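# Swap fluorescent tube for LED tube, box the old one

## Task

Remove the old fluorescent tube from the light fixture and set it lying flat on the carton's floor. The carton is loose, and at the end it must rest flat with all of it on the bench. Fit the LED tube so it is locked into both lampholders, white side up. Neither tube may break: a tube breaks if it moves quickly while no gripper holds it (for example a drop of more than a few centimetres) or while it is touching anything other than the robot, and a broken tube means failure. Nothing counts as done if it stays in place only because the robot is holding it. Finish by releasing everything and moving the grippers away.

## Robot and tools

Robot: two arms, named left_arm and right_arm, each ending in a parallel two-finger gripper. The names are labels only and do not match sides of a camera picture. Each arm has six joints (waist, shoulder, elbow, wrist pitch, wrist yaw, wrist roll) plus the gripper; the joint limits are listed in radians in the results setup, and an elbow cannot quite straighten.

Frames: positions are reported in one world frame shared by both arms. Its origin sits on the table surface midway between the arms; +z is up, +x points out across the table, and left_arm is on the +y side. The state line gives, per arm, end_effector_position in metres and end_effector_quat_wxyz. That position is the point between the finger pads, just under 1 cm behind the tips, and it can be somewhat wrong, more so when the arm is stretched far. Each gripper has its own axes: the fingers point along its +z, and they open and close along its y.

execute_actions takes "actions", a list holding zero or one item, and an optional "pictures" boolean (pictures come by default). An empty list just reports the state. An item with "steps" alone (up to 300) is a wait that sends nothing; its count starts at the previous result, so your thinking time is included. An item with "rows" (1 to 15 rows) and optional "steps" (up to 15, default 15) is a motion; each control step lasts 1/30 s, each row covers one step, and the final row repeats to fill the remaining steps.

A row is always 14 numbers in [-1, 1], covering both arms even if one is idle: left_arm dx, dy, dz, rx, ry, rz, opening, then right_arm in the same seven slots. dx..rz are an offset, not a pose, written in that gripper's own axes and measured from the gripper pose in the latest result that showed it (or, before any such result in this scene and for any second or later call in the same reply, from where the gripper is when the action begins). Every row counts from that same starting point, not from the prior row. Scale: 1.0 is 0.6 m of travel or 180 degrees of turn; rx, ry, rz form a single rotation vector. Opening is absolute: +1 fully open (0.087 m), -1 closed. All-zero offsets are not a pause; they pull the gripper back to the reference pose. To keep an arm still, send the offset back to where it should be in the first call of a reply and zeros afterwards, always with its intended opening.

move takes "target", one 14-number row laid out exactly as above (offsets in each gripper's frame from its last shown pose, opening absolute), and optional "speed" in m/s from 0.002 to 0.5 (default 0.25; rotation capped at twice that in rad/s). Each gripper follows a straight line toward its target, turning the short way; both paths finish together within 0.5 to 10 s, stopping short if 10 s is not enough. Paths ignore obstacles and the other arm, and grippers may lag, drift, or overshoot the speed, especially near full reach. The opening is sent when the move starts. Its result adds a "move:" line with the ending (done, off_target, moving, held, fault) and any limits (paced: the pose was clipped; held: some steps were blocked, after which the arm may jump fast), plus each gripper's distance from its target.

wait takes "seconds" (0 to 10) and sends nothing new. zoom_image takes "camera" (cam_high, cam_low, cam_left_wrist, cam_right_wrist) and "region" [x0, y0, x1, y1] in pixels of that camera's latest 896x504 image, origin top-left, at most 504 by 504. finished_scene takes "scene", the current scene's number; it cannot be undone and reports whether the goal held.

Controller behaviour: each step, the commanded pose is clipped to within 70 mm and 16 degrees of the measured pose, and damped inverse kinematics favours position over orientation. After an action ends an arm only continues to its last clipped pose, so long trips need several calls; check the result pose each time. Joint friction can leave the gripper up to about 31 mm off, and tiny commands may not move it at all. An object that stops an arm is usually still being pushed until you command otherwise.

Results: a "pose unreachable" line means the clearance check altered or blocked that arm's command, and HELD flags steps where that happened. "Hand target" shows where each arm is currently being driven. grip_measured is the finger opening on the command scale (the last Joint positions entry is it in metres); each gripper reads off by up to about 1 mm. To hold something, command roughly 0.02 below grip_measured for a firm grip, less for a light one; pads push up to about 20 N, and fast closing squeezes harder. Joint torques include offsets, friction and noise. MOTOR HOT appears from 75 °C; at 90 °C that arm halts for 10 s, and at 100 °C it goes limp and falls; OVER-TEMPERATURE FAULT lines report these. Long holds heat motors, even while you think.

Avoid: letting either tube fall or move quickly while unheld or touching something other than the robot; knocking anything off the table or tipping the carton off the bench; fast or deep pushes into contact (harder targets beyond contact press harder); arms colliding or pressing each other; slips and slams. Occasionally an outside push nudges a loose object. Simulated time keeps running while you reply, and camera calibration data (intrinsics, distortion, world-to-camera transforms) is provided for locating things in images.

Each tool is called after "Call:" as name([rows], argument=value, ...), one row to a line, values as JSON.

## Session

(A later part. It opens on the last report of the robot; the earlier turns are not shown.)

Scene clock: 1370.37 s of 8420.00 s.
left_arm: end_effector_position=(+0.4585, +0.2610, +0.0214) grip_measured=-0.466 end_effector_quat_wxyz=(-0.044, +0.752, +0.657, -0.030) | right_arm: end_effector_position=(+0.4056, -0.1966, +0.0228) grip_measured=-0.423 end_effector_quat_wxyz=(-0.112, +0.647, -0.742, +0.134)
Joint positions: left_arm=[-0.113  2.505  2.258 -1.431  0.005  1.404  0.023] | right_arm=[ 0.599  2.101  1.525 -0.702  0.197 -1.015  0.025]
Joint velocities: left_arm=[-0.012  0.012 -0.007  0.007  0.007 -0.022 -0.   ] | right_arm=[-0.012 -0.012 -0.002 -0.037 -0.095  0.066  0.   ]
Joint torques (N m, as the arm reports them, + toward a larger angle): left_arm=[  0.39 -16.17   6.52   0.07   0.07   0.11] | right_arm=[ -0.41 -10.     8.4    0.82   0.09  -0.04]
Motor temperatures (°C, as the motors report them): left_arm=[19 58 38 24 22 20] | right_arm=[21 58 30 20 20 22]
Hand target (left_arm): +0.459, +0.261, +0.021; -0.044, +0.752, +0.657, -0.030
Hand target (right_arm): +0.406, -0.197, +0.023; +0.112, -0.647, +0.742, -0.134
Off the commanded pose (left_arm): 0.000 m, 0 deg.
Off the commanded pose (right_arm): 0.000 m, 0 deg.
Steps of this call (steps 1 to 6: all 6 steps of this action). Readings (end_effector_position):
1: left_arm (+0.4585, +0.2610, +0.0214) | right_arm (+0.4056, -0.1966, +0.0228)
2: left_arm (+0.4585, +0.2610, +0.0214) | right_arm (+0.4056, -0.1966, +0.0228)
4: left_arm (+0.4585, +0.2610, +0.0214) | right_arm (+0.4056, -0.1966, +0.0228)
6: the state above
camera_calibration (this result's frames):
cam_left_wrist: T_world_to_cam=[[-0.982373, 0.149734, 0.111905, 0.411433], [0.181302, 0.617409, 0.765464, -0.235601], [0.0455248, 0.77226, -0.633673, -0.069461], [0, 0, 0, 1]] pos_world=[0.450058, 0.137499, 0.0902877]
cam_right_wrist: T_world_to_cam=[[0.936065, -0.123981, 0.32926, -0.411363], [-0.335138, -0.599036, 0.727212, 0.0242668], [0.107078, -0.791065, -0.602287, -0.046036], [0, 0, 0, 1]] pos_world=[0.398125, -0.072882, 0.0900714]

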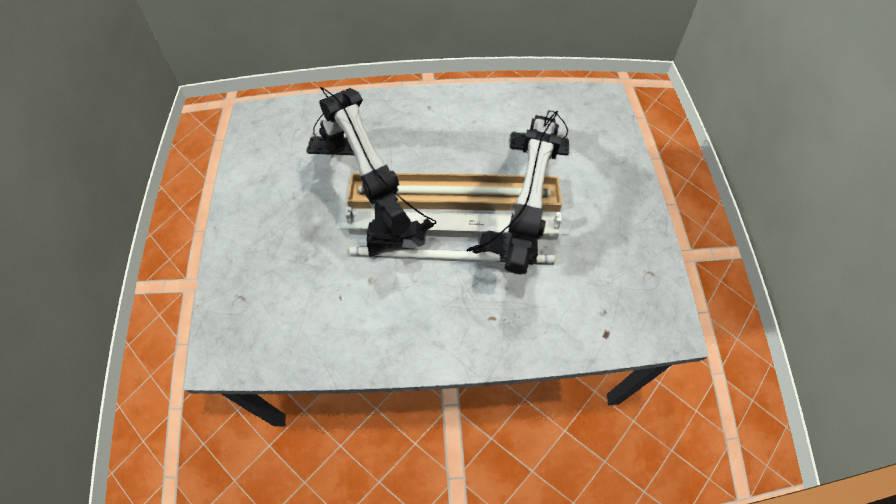

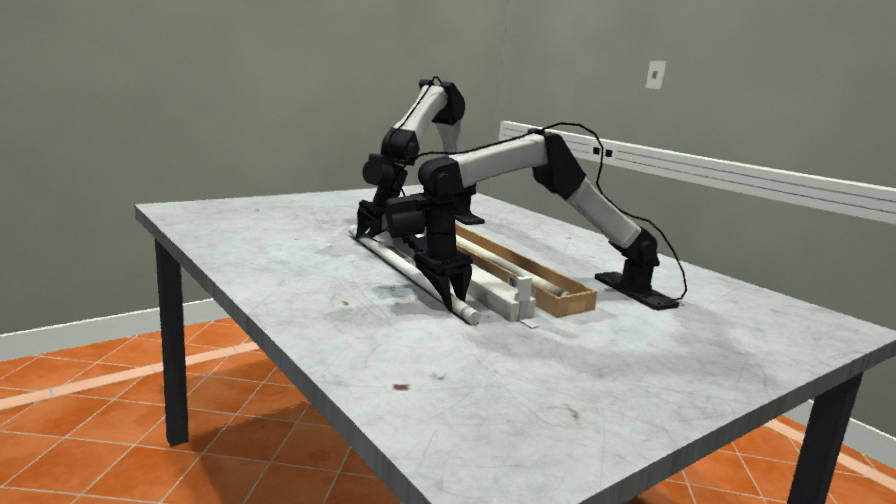

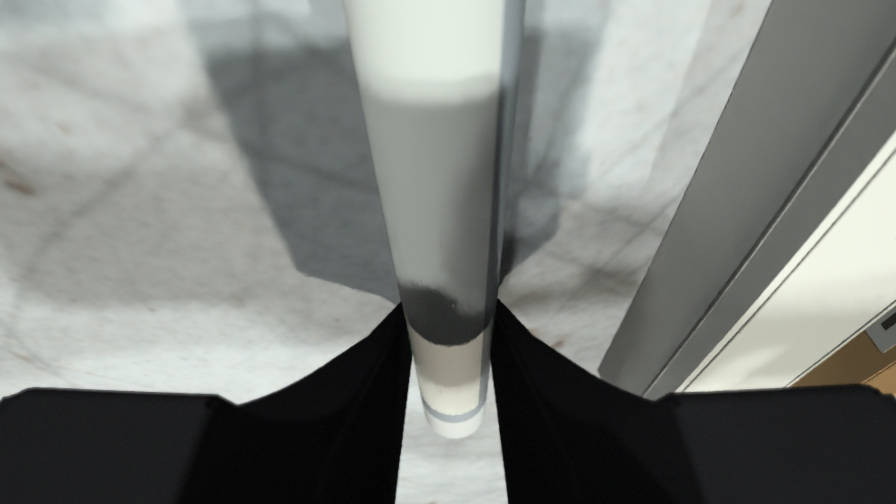

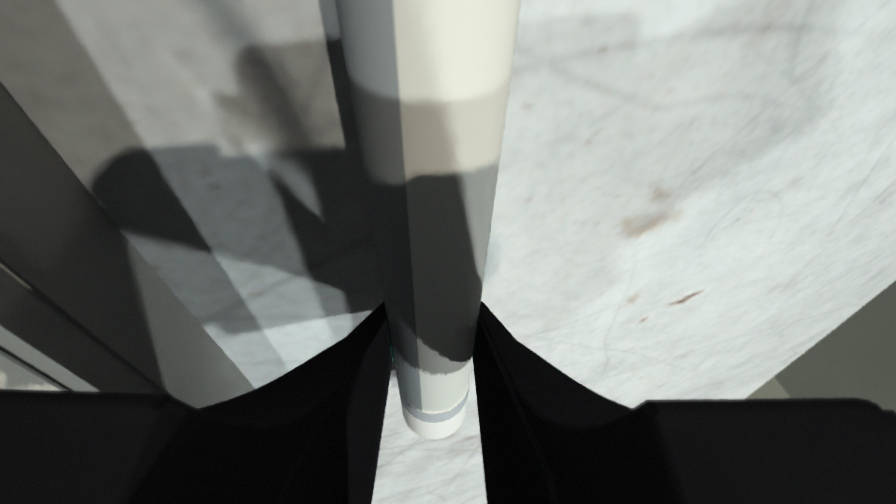

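Call:
move(target=[-0.0040,-0.0742,-0.1574,-0.1031,-0.0036,-0.0066,-0.492,-0.0014,-0.0046,-0.1583,0.1021,-0.0055,-0.0052,-0.456], speed=0.08)

Scene clock: 1427.87 s of 8420.00 s.
left_arm: end_effector_position=(+0.4263, +0.2663, +0.1198) grip_measured=-0.466 end_effector_quat_wxyz=(+0.071, +0.741, +0.664, +0.069) | right_arm: end_effector_position=(+0.3806, -0.1918, +0.1132) grip_measured=-0.423 end_effector_quat_wxyz=(-0.216, +0.625, -0.710, +0.241)
Joint positions: left_arm=[-0.146  1.988  1.786 -1.176 -0.051  1.35   0.023] | right_arm=[ 0.708  1.759  1.289 -0.558  0.393 -0.996  0.025]
Joint velocities: left_arm=[-0.007 -0.002  0.002  0.022  0.007 -0.007  0.   ] | right_arm=[-0.007  0.007  0.007 -0.037 -0.037  0.007 -0.001]
Joint torques (N m, as the arm reports them, + toward a larger angle): left_arm=[ -0.51 -13.94   5.53   0.94  -0.01  -0.02] | right_arm=[ 0.42 -9.    6.15  1.39  0.27 -0.07]
Motor temperatures (°C, as the motors report them): left_arm=[19 67 37 23 21 20] | right_arm=[21 53 31 20 20 22]
Hand target (left_arm): +0.425, +0.262, +0.122; +0.080, +0.741, +0.662, +0.074
Hand target (right_arm): +0.376, -0.190, +0.113; +0.220, -0.628, +0.705, -0.244
Off the commanded pose (left_arm): 0.005 m, 1 deg.
Off the commanded pose (right_arm): 0.005 m, 1 deg.
After step 90, 52.10 s passed at rest.
move: done
camera_calibration (this result's frames):
cam_left_wrist: T_world_to_cam=[[-0.973705, 0.124969, -0.190476, 0.407062], [-0.0642898, 0.651388, 0.756016, -0.211609], [0.218552, 0.748383, -0.626226, -0.0780215], [0, 0, 0, 1]] pos_world=[0.399805, 0.145359, 0.188656]
cam_right_wrist: T_world_to_cam=[[0.79395, -0.100219, 0.599666, -0.389153], [-0.534099, -0.586219, 0.609168, 0.0445166], [0.290485, -0.80393, -0.518956, -0.0667902], [0, 0, 0, 1]] pos_world=[0.352146, -0.0665988, 0.171583]

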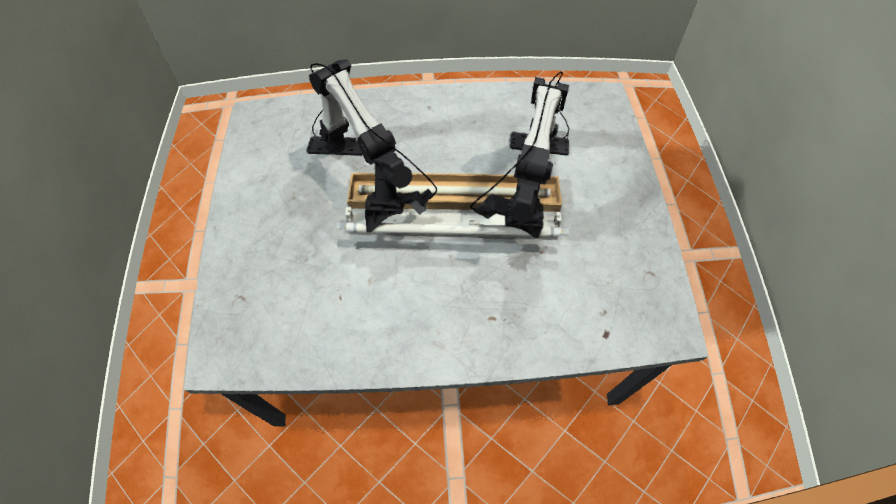

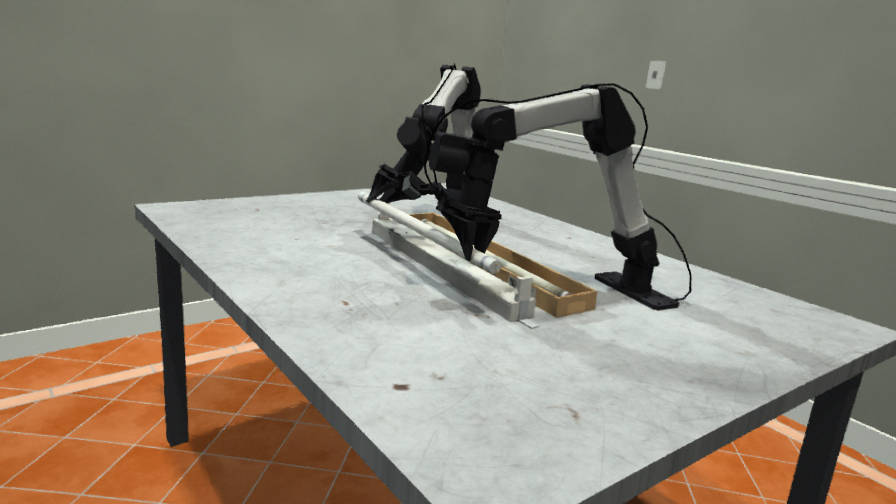

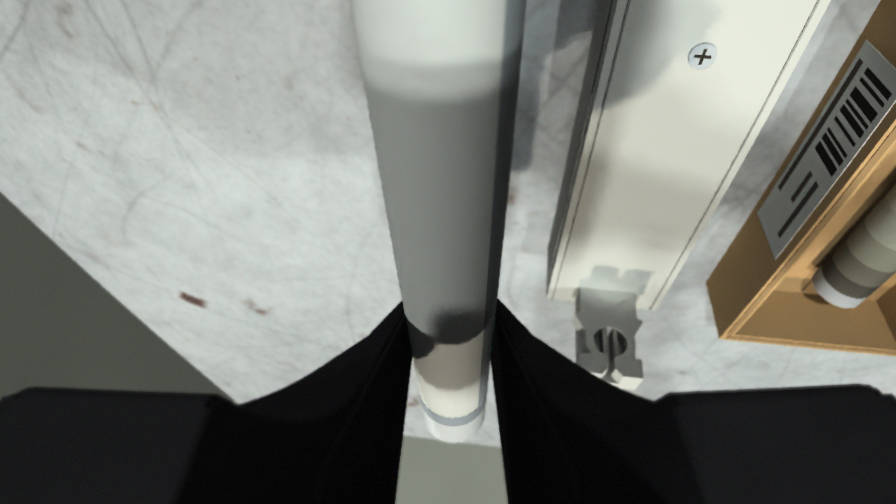

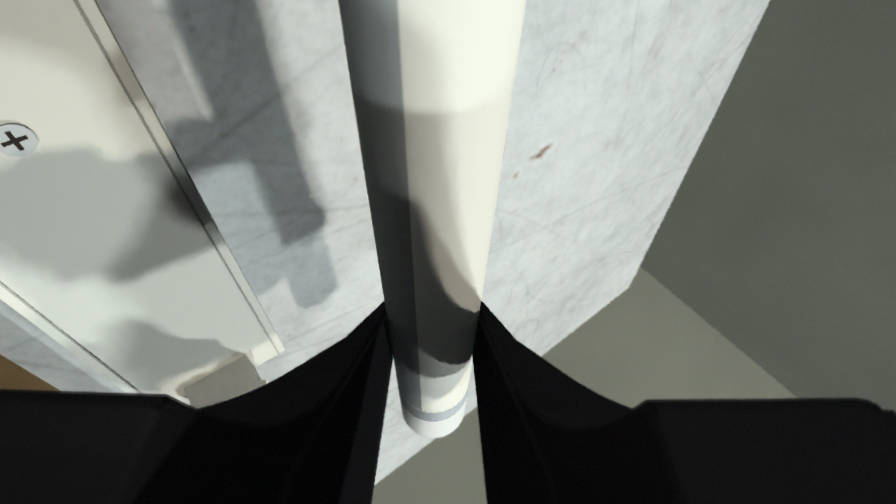

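Call:
move(target=[-0.0163,-0.1155,-0.0169,-0.0064,-0.0029,0.0015,-0.492,0.0099,0.0978,-0.0692,0.0040,-0.0006,-0.0036,-0.456], speed=0.08)

Scene clock: 1464.87 s of 8420.00 s.
left_arm: end_effector_position=(+0.3583, +0.2683, +0.1168) grip_measured=-0.466 end_effector_quat_wxyz=(+0.073, +0.740, +0.665, +0.071) | right_arm: end_effector_position=(+0.3154, -0.1877, +0.1109) grip_measured=-0.423 end_effector_quat_wxyz=(-0.221, +0.625, -0.708, +0.243)
Joint positions: left_arm=[-0.21   1.732  1.44  -1.086 -0.066  1.283  0.023] | right_arm=[ 0.836  1.575  1.078 -0.569  0.46  -0.88   0.025]
Joint velocities: left_arm=[-0.002  0.002 -0.007  0.037 -0.007  0.007 -0.001] | right_arm=[-0.002 -0.007 -0.007 -0.007 -0.022  0.007 -0.001]
Joint torques (N m, as the arm reports them, + toward a larger angle): left_arm=[ -0.72 -11.29   5.44   0.92   0.08   0.02] | right_arm=[ 0.44 -7.72  6.51  1.14  0.36  0.04]
Motor temperatures (°C, as the motors report them): left_arm=[19 65 35 24 21 20] | right_arm=[22 51 30 22 20 22]
Hand target (left_arm): +0.356, +0.263, +0.117; +0.082, +0.742, +0.661, +0.071
Hand target (right_arm): +0.309, -0.189, +0.110; +0.219, -0.628, +0.706, -0.244
Off the commanded pose (left_arm): 0.005 m, 1 deg.
Off the commanded pose (right_arm): 0.007 m, 1 deg.
After step 90, 32.77 s passed at rest.
move: done
camera_calibration (this result's frames):
cam_left_wrist: T_world_to_cam=[[-0.973184, 0.120899, -0.195697, 0.341638], [-0.0710653, 0.65111, 0.755649, -0.21242], [0.218777, 0.749292, -0.625058, -0.0669859], [0, 0, 0, 1]] pos_world=[0.332036, 0.147197, 0.185502]
cam_right_wrist: T_world_to_cam=[[0.787674, -0.0984994, 0.608167, -0.334197], [-0.538935, -0.588478, 0.602696, 0.0153459], [0.298528, -0.802491, -0.516613, -0.0483132], [0, 0, 0, 1]] pos_world=[0.285932, -0.0626584, 0.16904]

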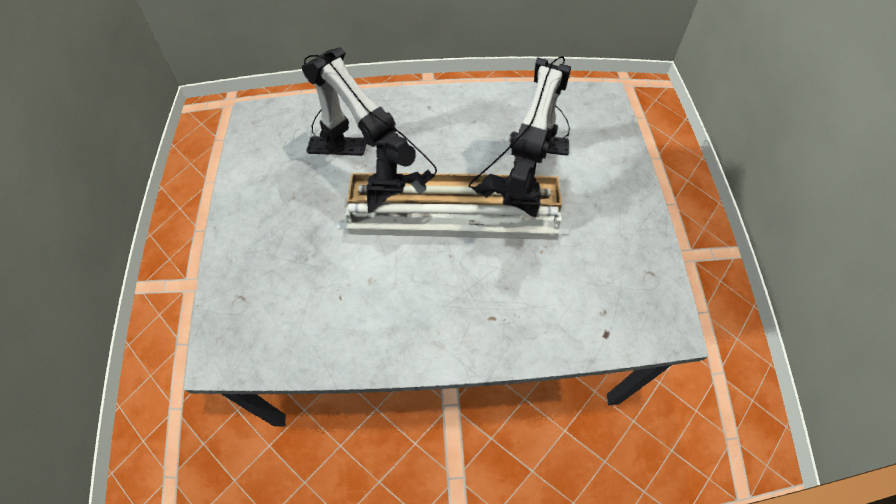

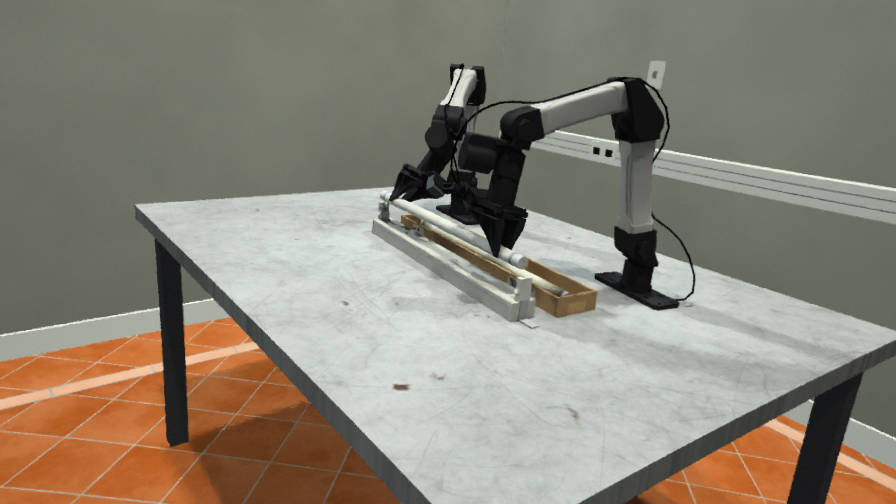

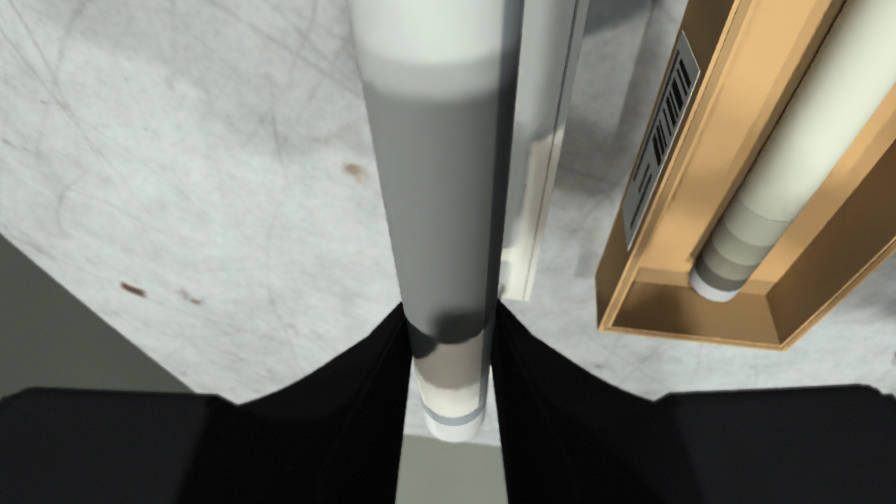

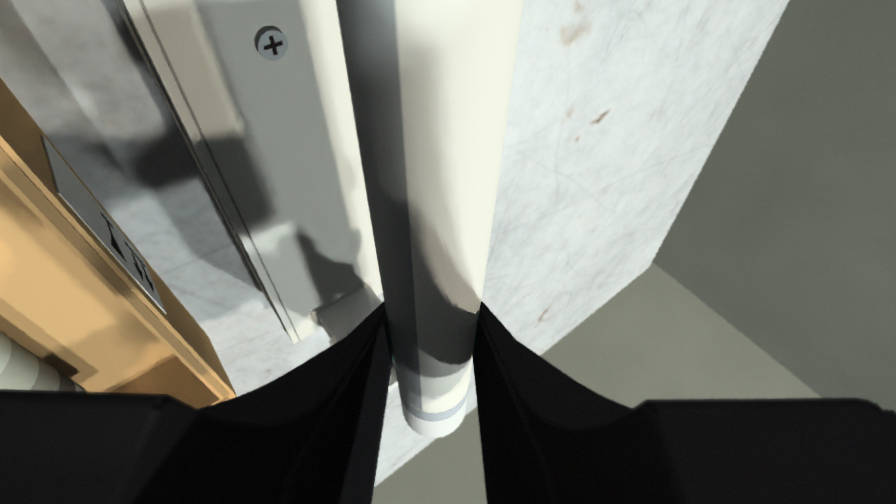

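Call:
zoom_image(camera="cam_low", region=[490, 240, 560, 320])

Call:
zoom_image(camera="cam_high", region=[520, 190, 580, 245])

Call:
zoom_image(camera="cam_high", region=[335, 190, 395, 245])

Region (490, 240, 560, 320) of cam_low's 896x504 image, scaled by 6.300, with more detail than that image has; it fills the left 441 columns of this view, and the rest is white.

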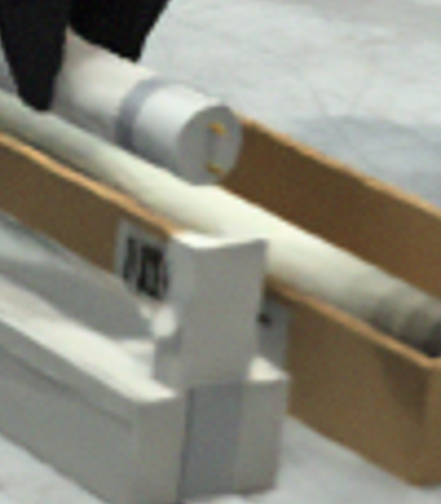

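Region (520, 190, 580, 245) of cam_high's 896x504 image, scaled by 8.400, with more detail than that image has; it fills the top 462 rows of this view, and the rest is white.

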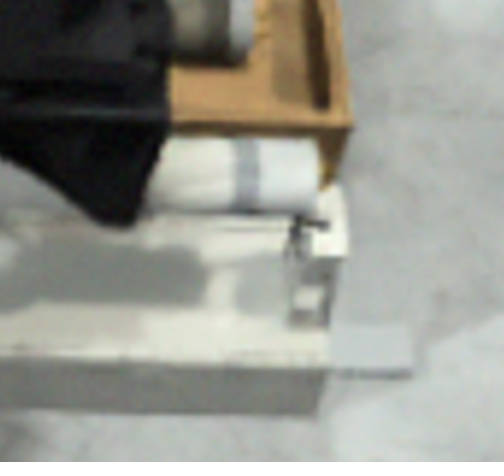

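Region (335, 190, 395, 245) of cam_high's 896x504 image, scaled by 8.400, with more detail than that image has; it fills the top 462 rows of this view, and the rest is white.

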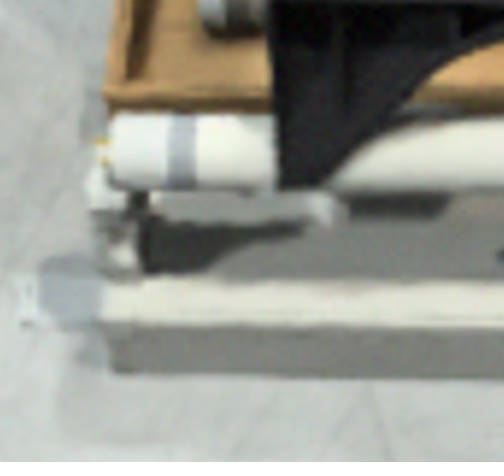

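Call:
zoom_image(camera="cam_low", region=[510, 250, 540, 285])

Call:
zoom_image(camera="cam_left_wrist", region=[390, 360, 530, 480])

Call:
zoom_image(camera="cam_right_wrist", region=[360, 360, 500, 480])

Region (510, 250, 540, 285) of cam_low's 896x504 image, scaled by 14.400, with more detail than that image has; it fills the left 432 columns of this view, and the rest is white.

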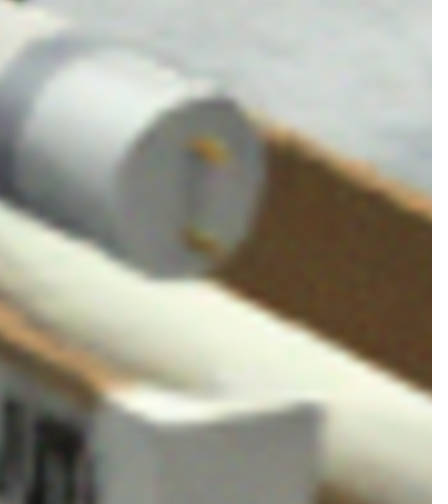

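Region (390, 360, 530, 480) of cam_left_wrist's 896x504 image, scaled by 3.600, with more detail than that image has; it fills the top 432 rows of this view, and the rest is white.

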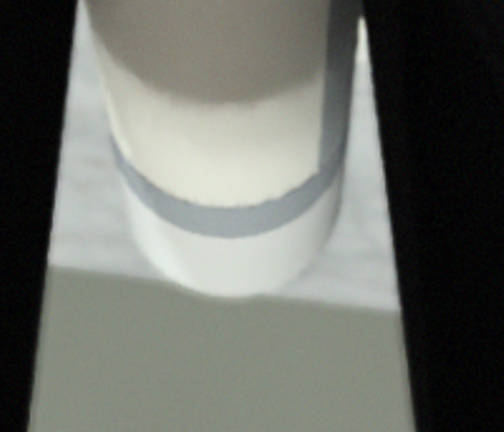

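Region (360, 360, 500, 480) of cam_right_wrist's 896x504 image, scaled by 3.600, with more detail than that image has; it fills the top 432 rows of this view, and the rest is white.

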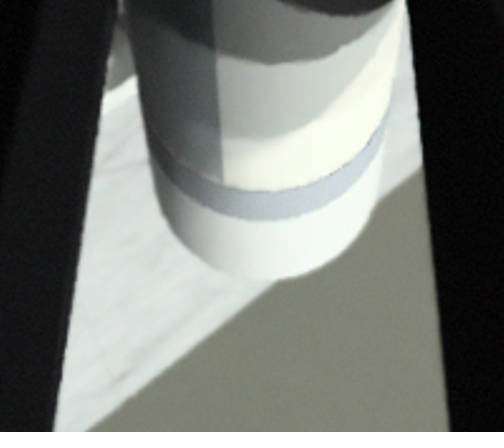

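Call:
zoom_image(camera="cam_high", region=[540, 200, 570, 230])

Call:
zoom_image(camera="cam_high", region=[340, 197, 370, 227])

Call:
zoom_image(camera="cam_low", region=[505, 255, 545, 305])

Call:
zoom_image(camera="cam_low", region=[368, 185, 408, 235])

Region (540, 200, 570, 230) of cam_high's 896x504 image, scaled by 16.800, with more detail than that image has.

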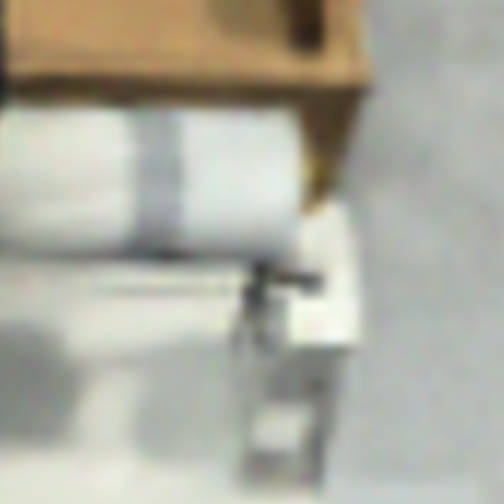

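Region (340, 197, 370, 227) of cam_high's 896x504 image, scaled by 16.800, with more detail than that image has.

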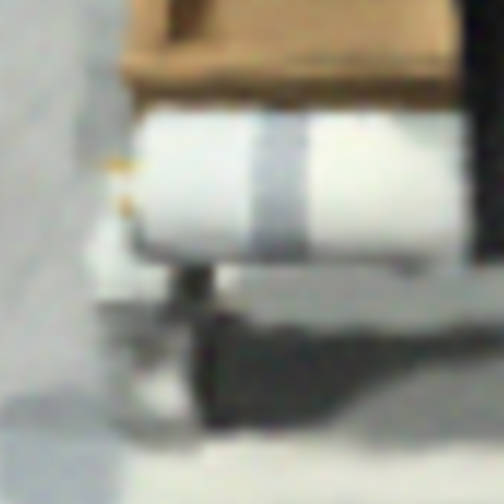

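Region (505, 255, 545, 305) of cam_low's 896x504 image, scaled by 10.080, with more detail than that image has; it fills the left 403 columns of this view, and the rest is white.

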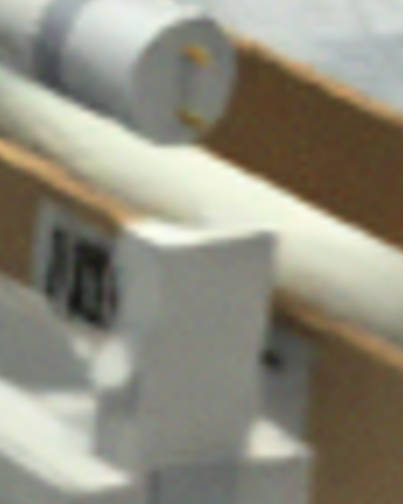

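Region (368, 185, 408, 235) of cam_low's 896x504 image, scaled by 10.080, with more detail than that image has; it fills the left 403 columns of this view, and the rest is white.

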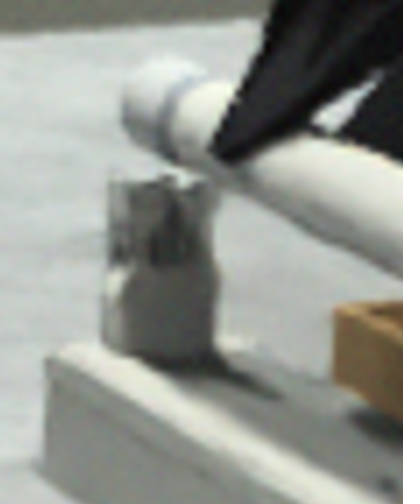

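Call:
move(target=[0.0076,-0.0071,0.0238,0,0,0,-0.492,0.0029,0.0282,0.0072,0,0,0,-0.456], speed=0.02)

Scene clock: 1586.00 s of 8420.00 s.
left_arm: end_effector_position=(+0.3575, +0.2690, +0.1054) grip_measured=-0.466 end_effector_quat_wxyz=(+0.072, +0.741, +0.664, +0.071) | right_arm: end_effector_position=(+0.3090, -0.1866, +0.0990) grip_measured=-0.423 end_effector_quat_wxyz=(-0.220, +0.623, -0.711, +0.240)
Joint positions: left_arm=[-0.21   1.732  1.394 -1.042 -0.067  1.289  0.023] | right_arm=[ 0.85   1.575  1.035 -0.536  0.461 -0.858  0.025]
Joint velocities: left_arm=[-0.017 -0.007 -0.007  0.022  0.066  0.037 -0.002] | right_arm=[-0.012 -0.012  0.017 -0.022 -0.007  0.022  0.   ]
Joint torques (N m, as the arm reports them, + toward a larger angle): left_arm=[  1.25 -10.01   5.49   0.93   0.07   0.18] | right_arm=[ 0.17 -7.1   5.95  1.26  0.35 -0.03]
Motor temperatures (°C, as the motors report them): left_arm=[19 55 34 24 21 20] | right_arm=[22 45 29 22 20 22]
Hand target (left_arm): +0.357, +0.273, +0.102; +0.073, +0.739, +0.666, +0.071
Hand target (right_arm): +0.305, -0.188, +0.097; +0.221, -0.624, +0.709, -0.243
Off the commanded pose (left_arm): 0.005 m, 0 deg.
Off the commanded pose (right_arm): 0.005 m, 1 deg.
After step 90, 117.00 s passed at rest.
move: done
camera_calibration (this result's frames):
cam_left_wrist: T_world_to_cam=[[-0.97272, 0.126299, -0.194585, 0.336768], [-0.067283, 0.649144, 0.757684, -0.205326], [0.222009, 0.750107, -0.622938, -0.0760834], [0, 0, 0, 1]] pos_world=[0.330657, 0.147824, 0.173707]
cam_right_wrist: T_world_to_cam=[[0.790755, -0.105526, 0.602968, -0.32359], [-0.53796, -0.589792, 0.602282, 0.0191727], [0.292069, -0.800631, -0.52315, -0.0486231], [0, 0, 0, 1]] pos_world=[0.280396, -0.0617683, 0.15813]

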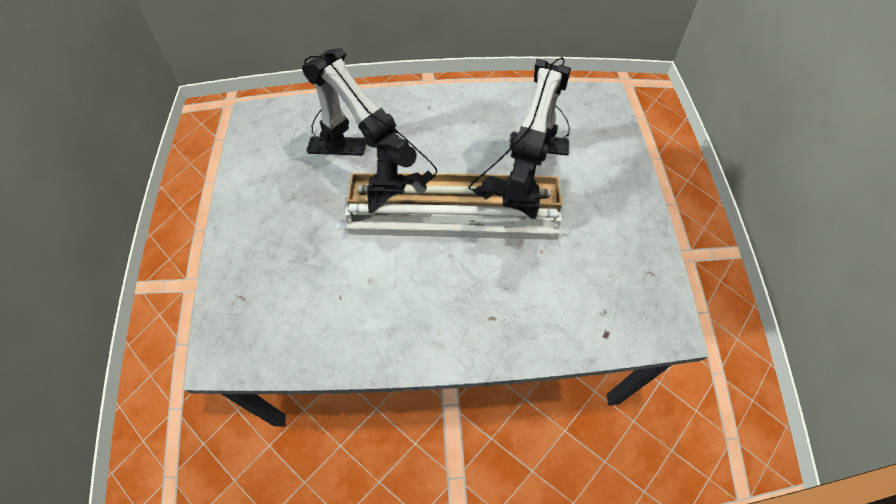

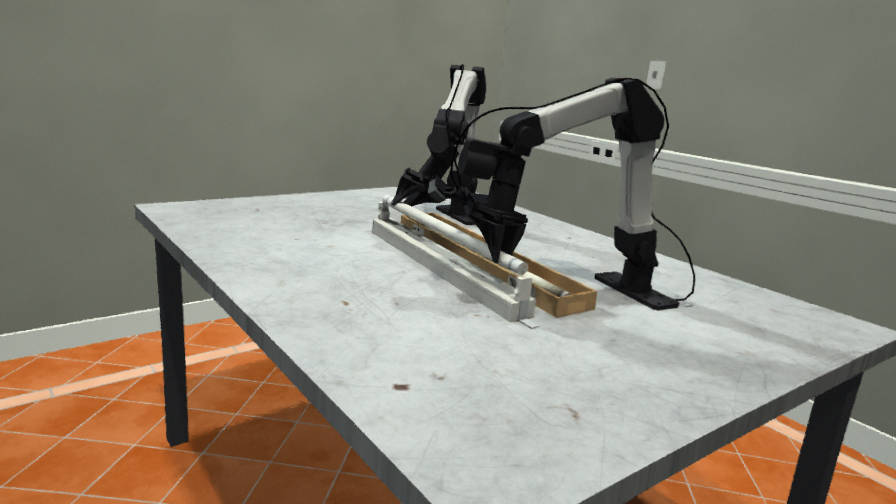

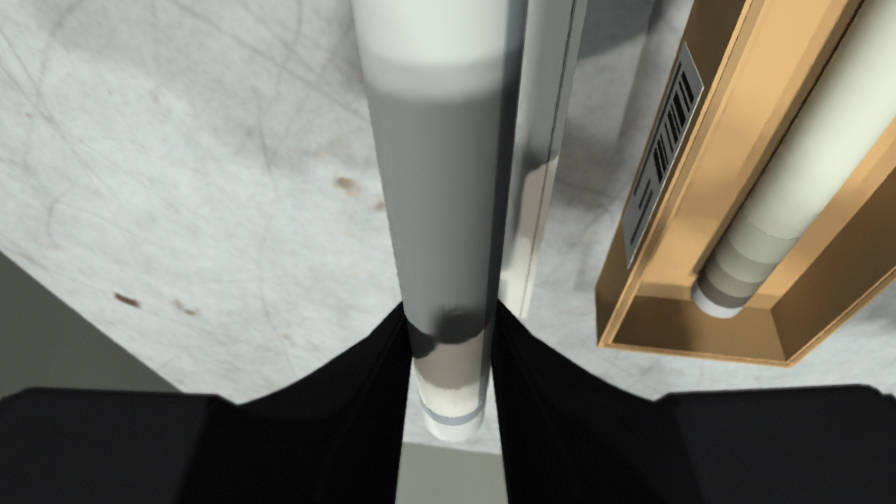

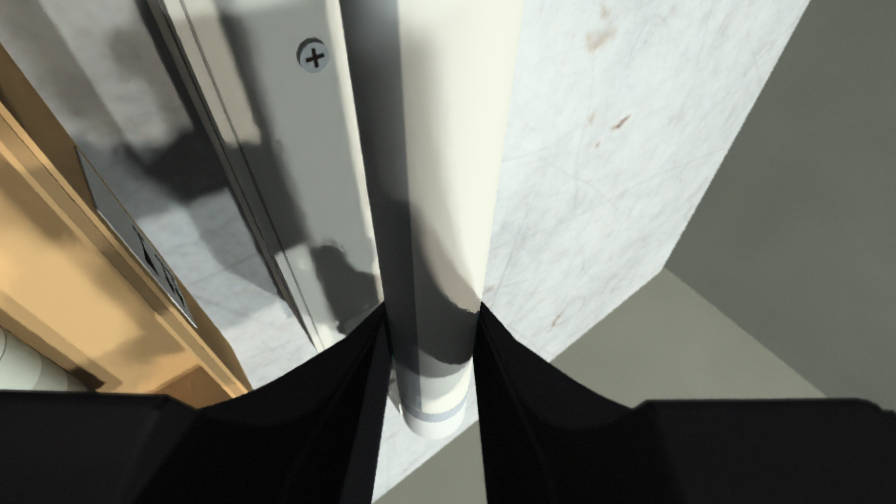

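Call:
zoom_image(camera="cam_high", region=[540, 200, 570, 230])

Call:
zoom_image(camera="cam_high", region=[340, 197, 370, 227])

Call:
zoom_image(camera="cam_low", region=[505, 255, 545, 305])

Call:
zoom_image(camera="cam_low", region=[368, 185, 408, 235])

Region (540, 200, 570, 230) of cam_high's 896x504 image, scaled by 16.800, with more detail than that image has.

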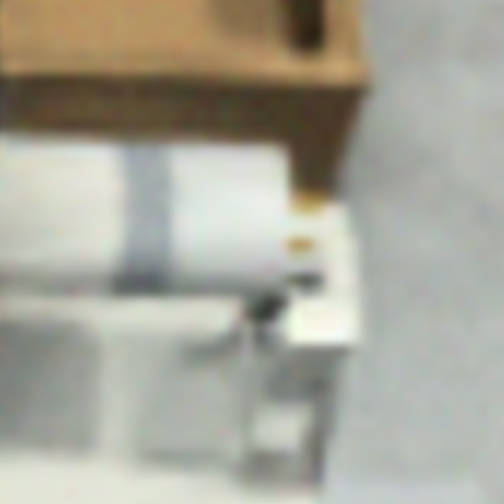

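Region (340, 197, 370, 227) of cam_high's 896x504 image, scaled by 16.800, with more detail than that image has.

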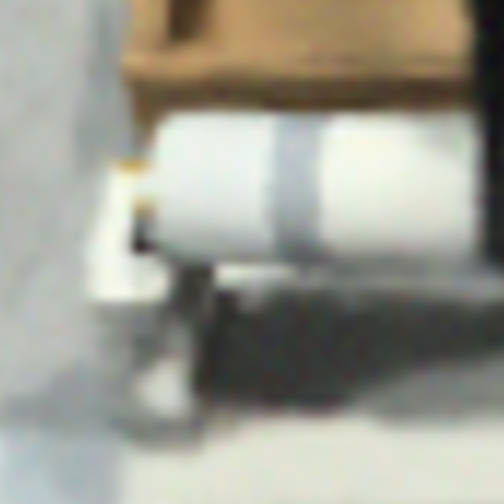

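Region (505, 255, 545, 305) of cam_low's 896x504 image, scaled by 10.080, with more detail than that image has; it fills the left 403 columns of this view, and the rest is white.

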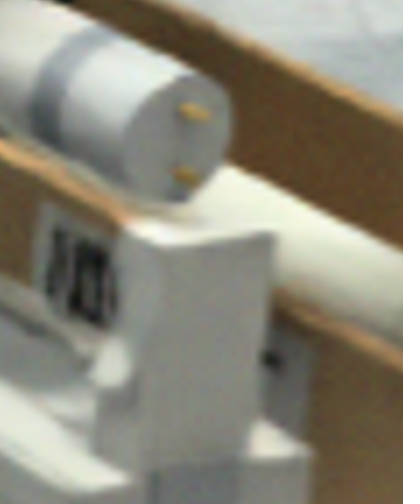

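Region (368, 185, 408, 235) of cam_low's 896x504 image, scaled by 10.080, with more detail than that image has; it fills the left 403 columns of this view, and the rest is white.

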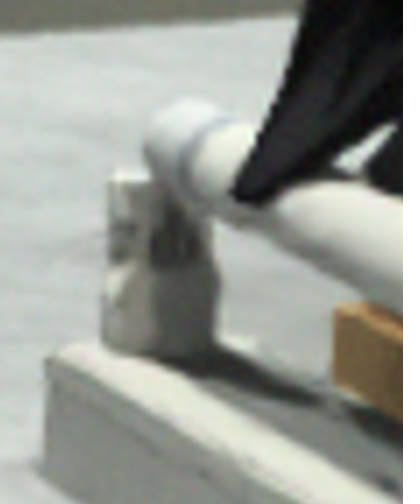

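Call:
execute_actions([
  {"rows": [[0.0067,-0.0019,0.0055,0,0,0,-0.492,0.0015,0.0063,0.0060,-0.0011,0.0009,-0.0007,-0.456],[0.0067,-0.0020,0.0065,-0.0002,0,0,-0.492,0.0009,0.0067,0.0073,-0.0012,0.0010,-0.0008,-0.456],[0.0066,-0.0021,0.0075,-0.0004,0,0,-0.492,0.0003,0.0070,0.0087,-0.0013,0.0011,-0.0008,-0.456],[0.0066,-0.0022,0.0086,-0.0006,0,0,-0.492,-0.0002,0.0074,0.0100,-0.0013,0.0011,-0.0009,-0.456],[0.0065,-0.0023,0.0096,-0.0008,0,0,-0.492,-0.0008,0.0077,0.0114,-0.0014,0.0012,-0.0009,-0.456],[0.0065,-0.0024,0.0106,-0.0010,0,0,-0.492,-0.0014,0.0081,0.0127,-0.0015,0.0013,-0.0010,-0.456],[0.0064,-0.0025,0.0116,-0.0012,0,0,-0.492,-0.0011,0.0093,0.0138,-0.0019,0.0016,-0.0012,-0.456],[0.0064,-0.0026,0.0127,-0.0014,0,0,-0.492,-0.0008,0.0105,0.0150,-0.0022,0.0019,-0.0015,-0.456],[0.0064,-0.0026,0.0137,-0.0015,0,0,-0.492,-0.0005,0.0118,0.0161,-0.0026,0.0022,-0.0017,-0.456],[0.0063,-0.0027,0.0147,-0.0017,0,0,-0.492,-0.0002,0.0130,0.0172,-0.0029,0.0025,-0.0019,-0.456],[0.0063,-0.0028,0.0157,-0.0019,0,0,-0.492,0.0002,0.0142,0.0184,-0.0033,0.0029,-0.0022,-0.456],[0.0062,-0.0029,0.0167,-0.0021,0,0,-0.492,0.0005,0.0154,0.0195,-0.0036,0.0032,-0.0024,-0.456],[0.0062,-0.0030,0.0178,-0.0023,0,0,-0.492,0.0008,0.0167,0.0206,-0.0040,0.0035,-0.0026,-0.456],[0.0061,-0.0031,0.0188,-0.0025,0,0,-0.492,0.0011,0.0179,0.0218,-0.0043,0.0038,-0.0029,-0.456],[0.0061,-0.0032,0.0198,-0.0027,0,0,-0.492,0.0014,0.0191,0.0229,-0.0047,0.0041,-0.0031,-0.456]], "steps": 15},
], pictures=false)

Call:
wait(seconds=0.5)

Scene clock: 1700.03 s of 8420.00 s.
left_arm: end_effector_position=(+0.3577, +0.2690, +0.0983) grip_measured=-0.466 end_effector_quat_wxyz=(+0.073, +0.742, +0.662, +0.072) | right_arm: end_effector_position=(+0.3093, -0.1863, +0.0989) grip_measured=-0.423 end_effector_quat_wxyz=(-0.222, +0.622, -0.711, +0.240)
Joint positions: left_arm=[-0.21   1.732  1.365 -1.009 -0.068  1.291  0.023] | right_arm=[ 0.85   1.575  1.033 -0.531  0.461 -0.858  0.025]
Joint velocities: left_arm=[ 0.012 -0.012 -0.085  0.051 -0.022 -0.007  0.001] | right_arm=[-0.002  0.007 -0.09   0.081 -0.037 -0.066 -0.   ]
Joint torques (N m, as the arm reports them, + toward a larger angle): left_arm=[ 1.07 -9.87  5.29  0.92  0.05  0.16] | right_arm=[-0.36 -4.2   5.94  1.41  0.28 -0.03]
Motor temperatures (°C, as the motors report them): left_arm=[19 51 33 25 21 20] | right_arm=[22 42 28 23 20 22]
Hand target (left_arm): +0.358, +0.273, +0.093; +0.075, +0.741, +0.663, +0.074
Hand target (right_arm): +0.307, -0.188, +0.082; +0.209, -0.627, +0.711, -0.240
Off the commanded pose (left_arm): 0.006 m, 0 deg.
Off the commanded pose (right_arm): 0.018 m, 1 deg.
Steps of this call (steps 1 to 90: nothing new was sent; then 110.53 s passed at rest; steps 91 to 105: all 15 steps of this action). Readings (end_effector_position):
91: left_arm (+0.3576, +0.2689, +0.1054) | right_arm (+0.3089, -0.1867, +0.0989)
92: left_arm (+0.3577, +0.2689, +0.1054) | right_arm (+0.3089, -0.1866, +0.0989)
94: left_arm (+0.3579, +0.2688, +0.1055) | right_arm (+0.3090, -0.1866, +0.0990)
98: left_arm (+0.3576, +0.2690, +0.1030) | right_arm (+0.3092, -0.1864, +0.0990)
105: the state above

Scene clock: 1700.53 s of 8420.00 s.
left_arm: end_effector_position=(+0.3579, +0.2689, +0.0969) grip_measured=-0.466 end_effector_quat_wxyz=(+0.074, +0.742, +0.662, +0.073) | right_arm: end_effector_position=(+0.3097, -0.1862, +0.0948) grip_measured=-0.423 end_effector_quat_wxyz=(-0.220, +0.623, -0.711, +0.241)
Joint positions: left_arm=[-0.21   1.732  1.36  -1.001 -0.068  1.291  0.023] | right_arm=[ 0.85   1.584  1.026 -0.519  0.463 -0.858  0.025]
Joint velocities: left_arm=[-0.002  0.022  0.012 -0.022  0.007  0.037  0.   ] | right_arm=[-0.022  0.002  0.002  0.007 -0.037 -0.066 -0.001]
Joint torques (N m, as the arm reports them, + toward a larger angle): left_arm=[ 1.08 -9.87  5.48  0.97  0.03  0.16] | right_arm=[-0.39 -4.84  6.2   1.38  0.24 -0.02]
Motor temperatures (°C, as the motors report them): left_arm=[19 51 33 25 21 20] | right_arm=[22 42 28 23 20 22]
Hand target (left_arm): +0.358, +0.273, +0.093; +0.075, +0.741, +0.663, +0.074
Hand target (right_arm): +0.307, -0.188, +0.082; +0.209, -0.626, +0.711, -0.240
Off the commanded pose (left_arm): 0.005 m, 0 deg.
Off the commanded pose (right_arm): 0.014 m, 1 deg.
Steps of this call (steps 1 to 15: nothing new was sent). Readings (end_effector_position):
1: left_arm (+0.3579, +0.2689, +0.0978) | right_arm (+0.3091, -0.1864, +0.0982)
2: left_arm (+0.3580, +0.2689, +0.0975) | right_arm (+0.3090, -0.1865, +0.0971)
4: left_arm (+0.3580, +0.2688, +0.0971) | right_arm (+0.3092, -0.1864, +0.0951)
8: left_arm (+0.3579, +0.2689, +0.0969) | right_arm (+0.3097, -0.1862, +0.0948)
15: the state above
camera_calibration (this result's frames):
cam_left_wrist: T_world_to_cam=[[-0.971391, 0.128535, -0.199694, 0.334943], [-0.0694942, 0.650217, 0.756564, -0.198232], [0.227089, 0.748797, -0.622682, -0.0828865], [0, 0, 0, 1]] pos_world=[0.330407, 0.147907, 0.16525]
cam_right_wrist: T_world_to_cam=[[0.790415, -0.105939, 0.603341, -0.321569], [-0.538941, -0.588445, 0.602723, 0.0228623], [0.291181, -0.801567, -0.522211, -0.0507717], [0, 0, 0, 1]] pos_world=[0.281278, -0.0613105, 0.153723]

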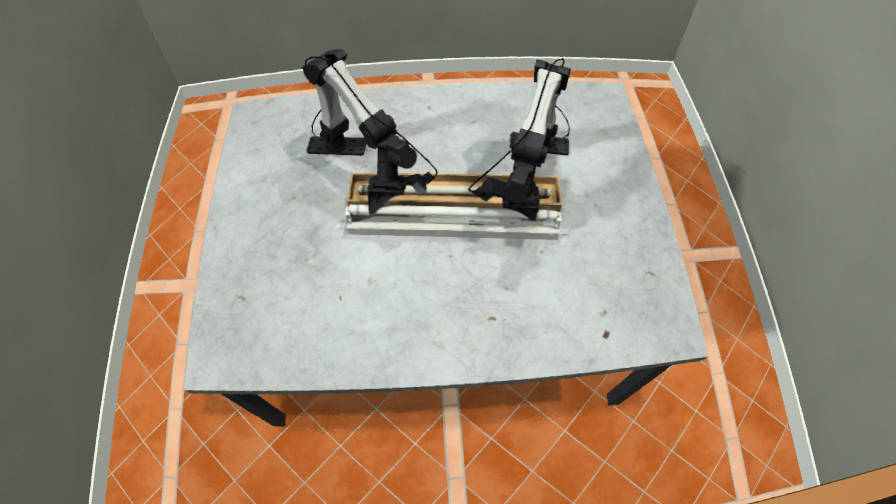

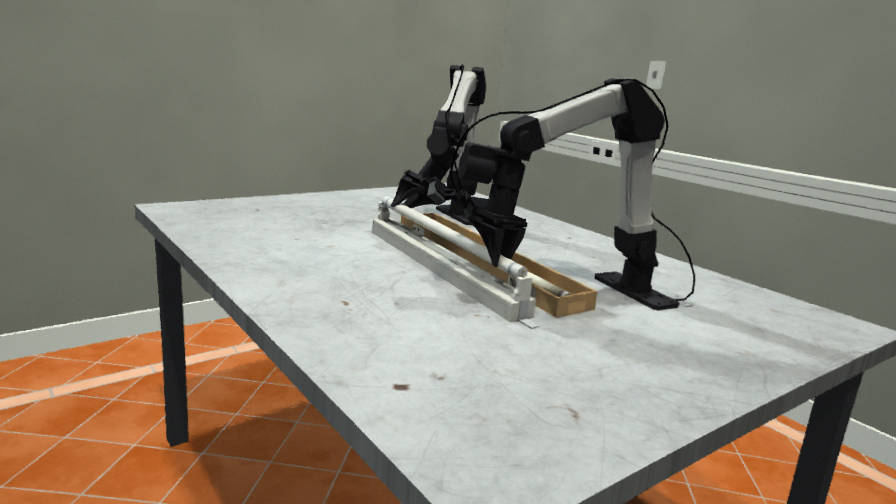

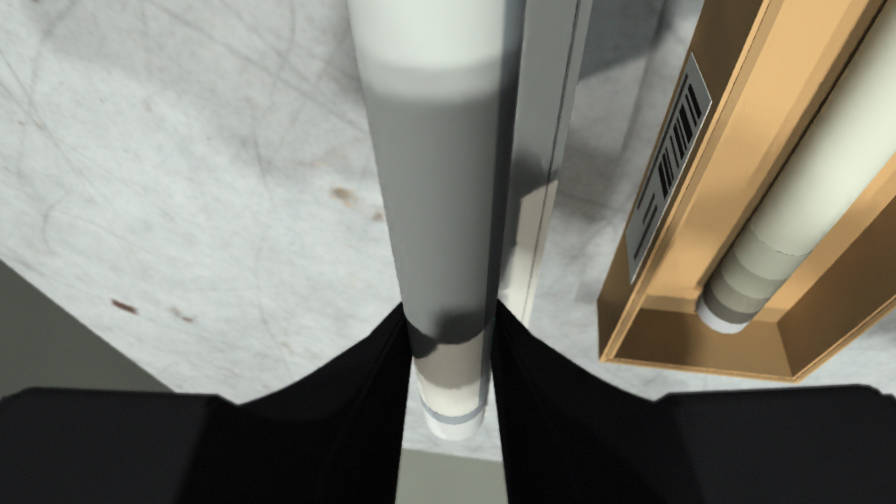

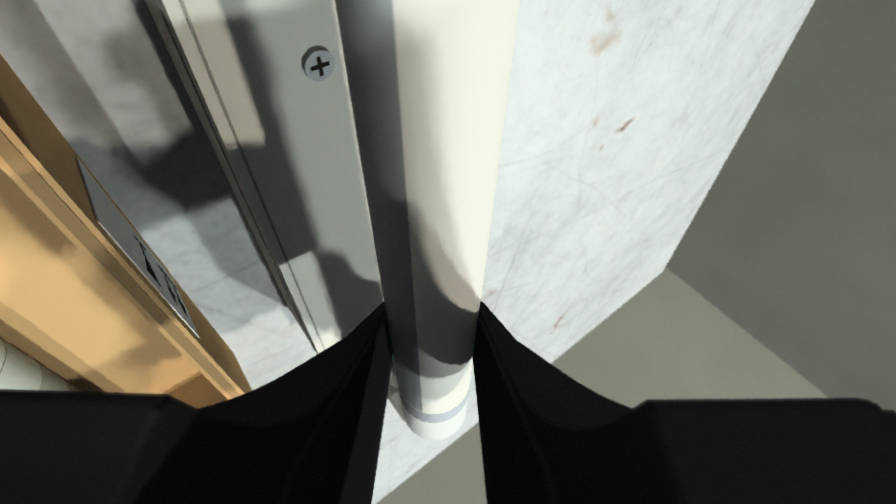

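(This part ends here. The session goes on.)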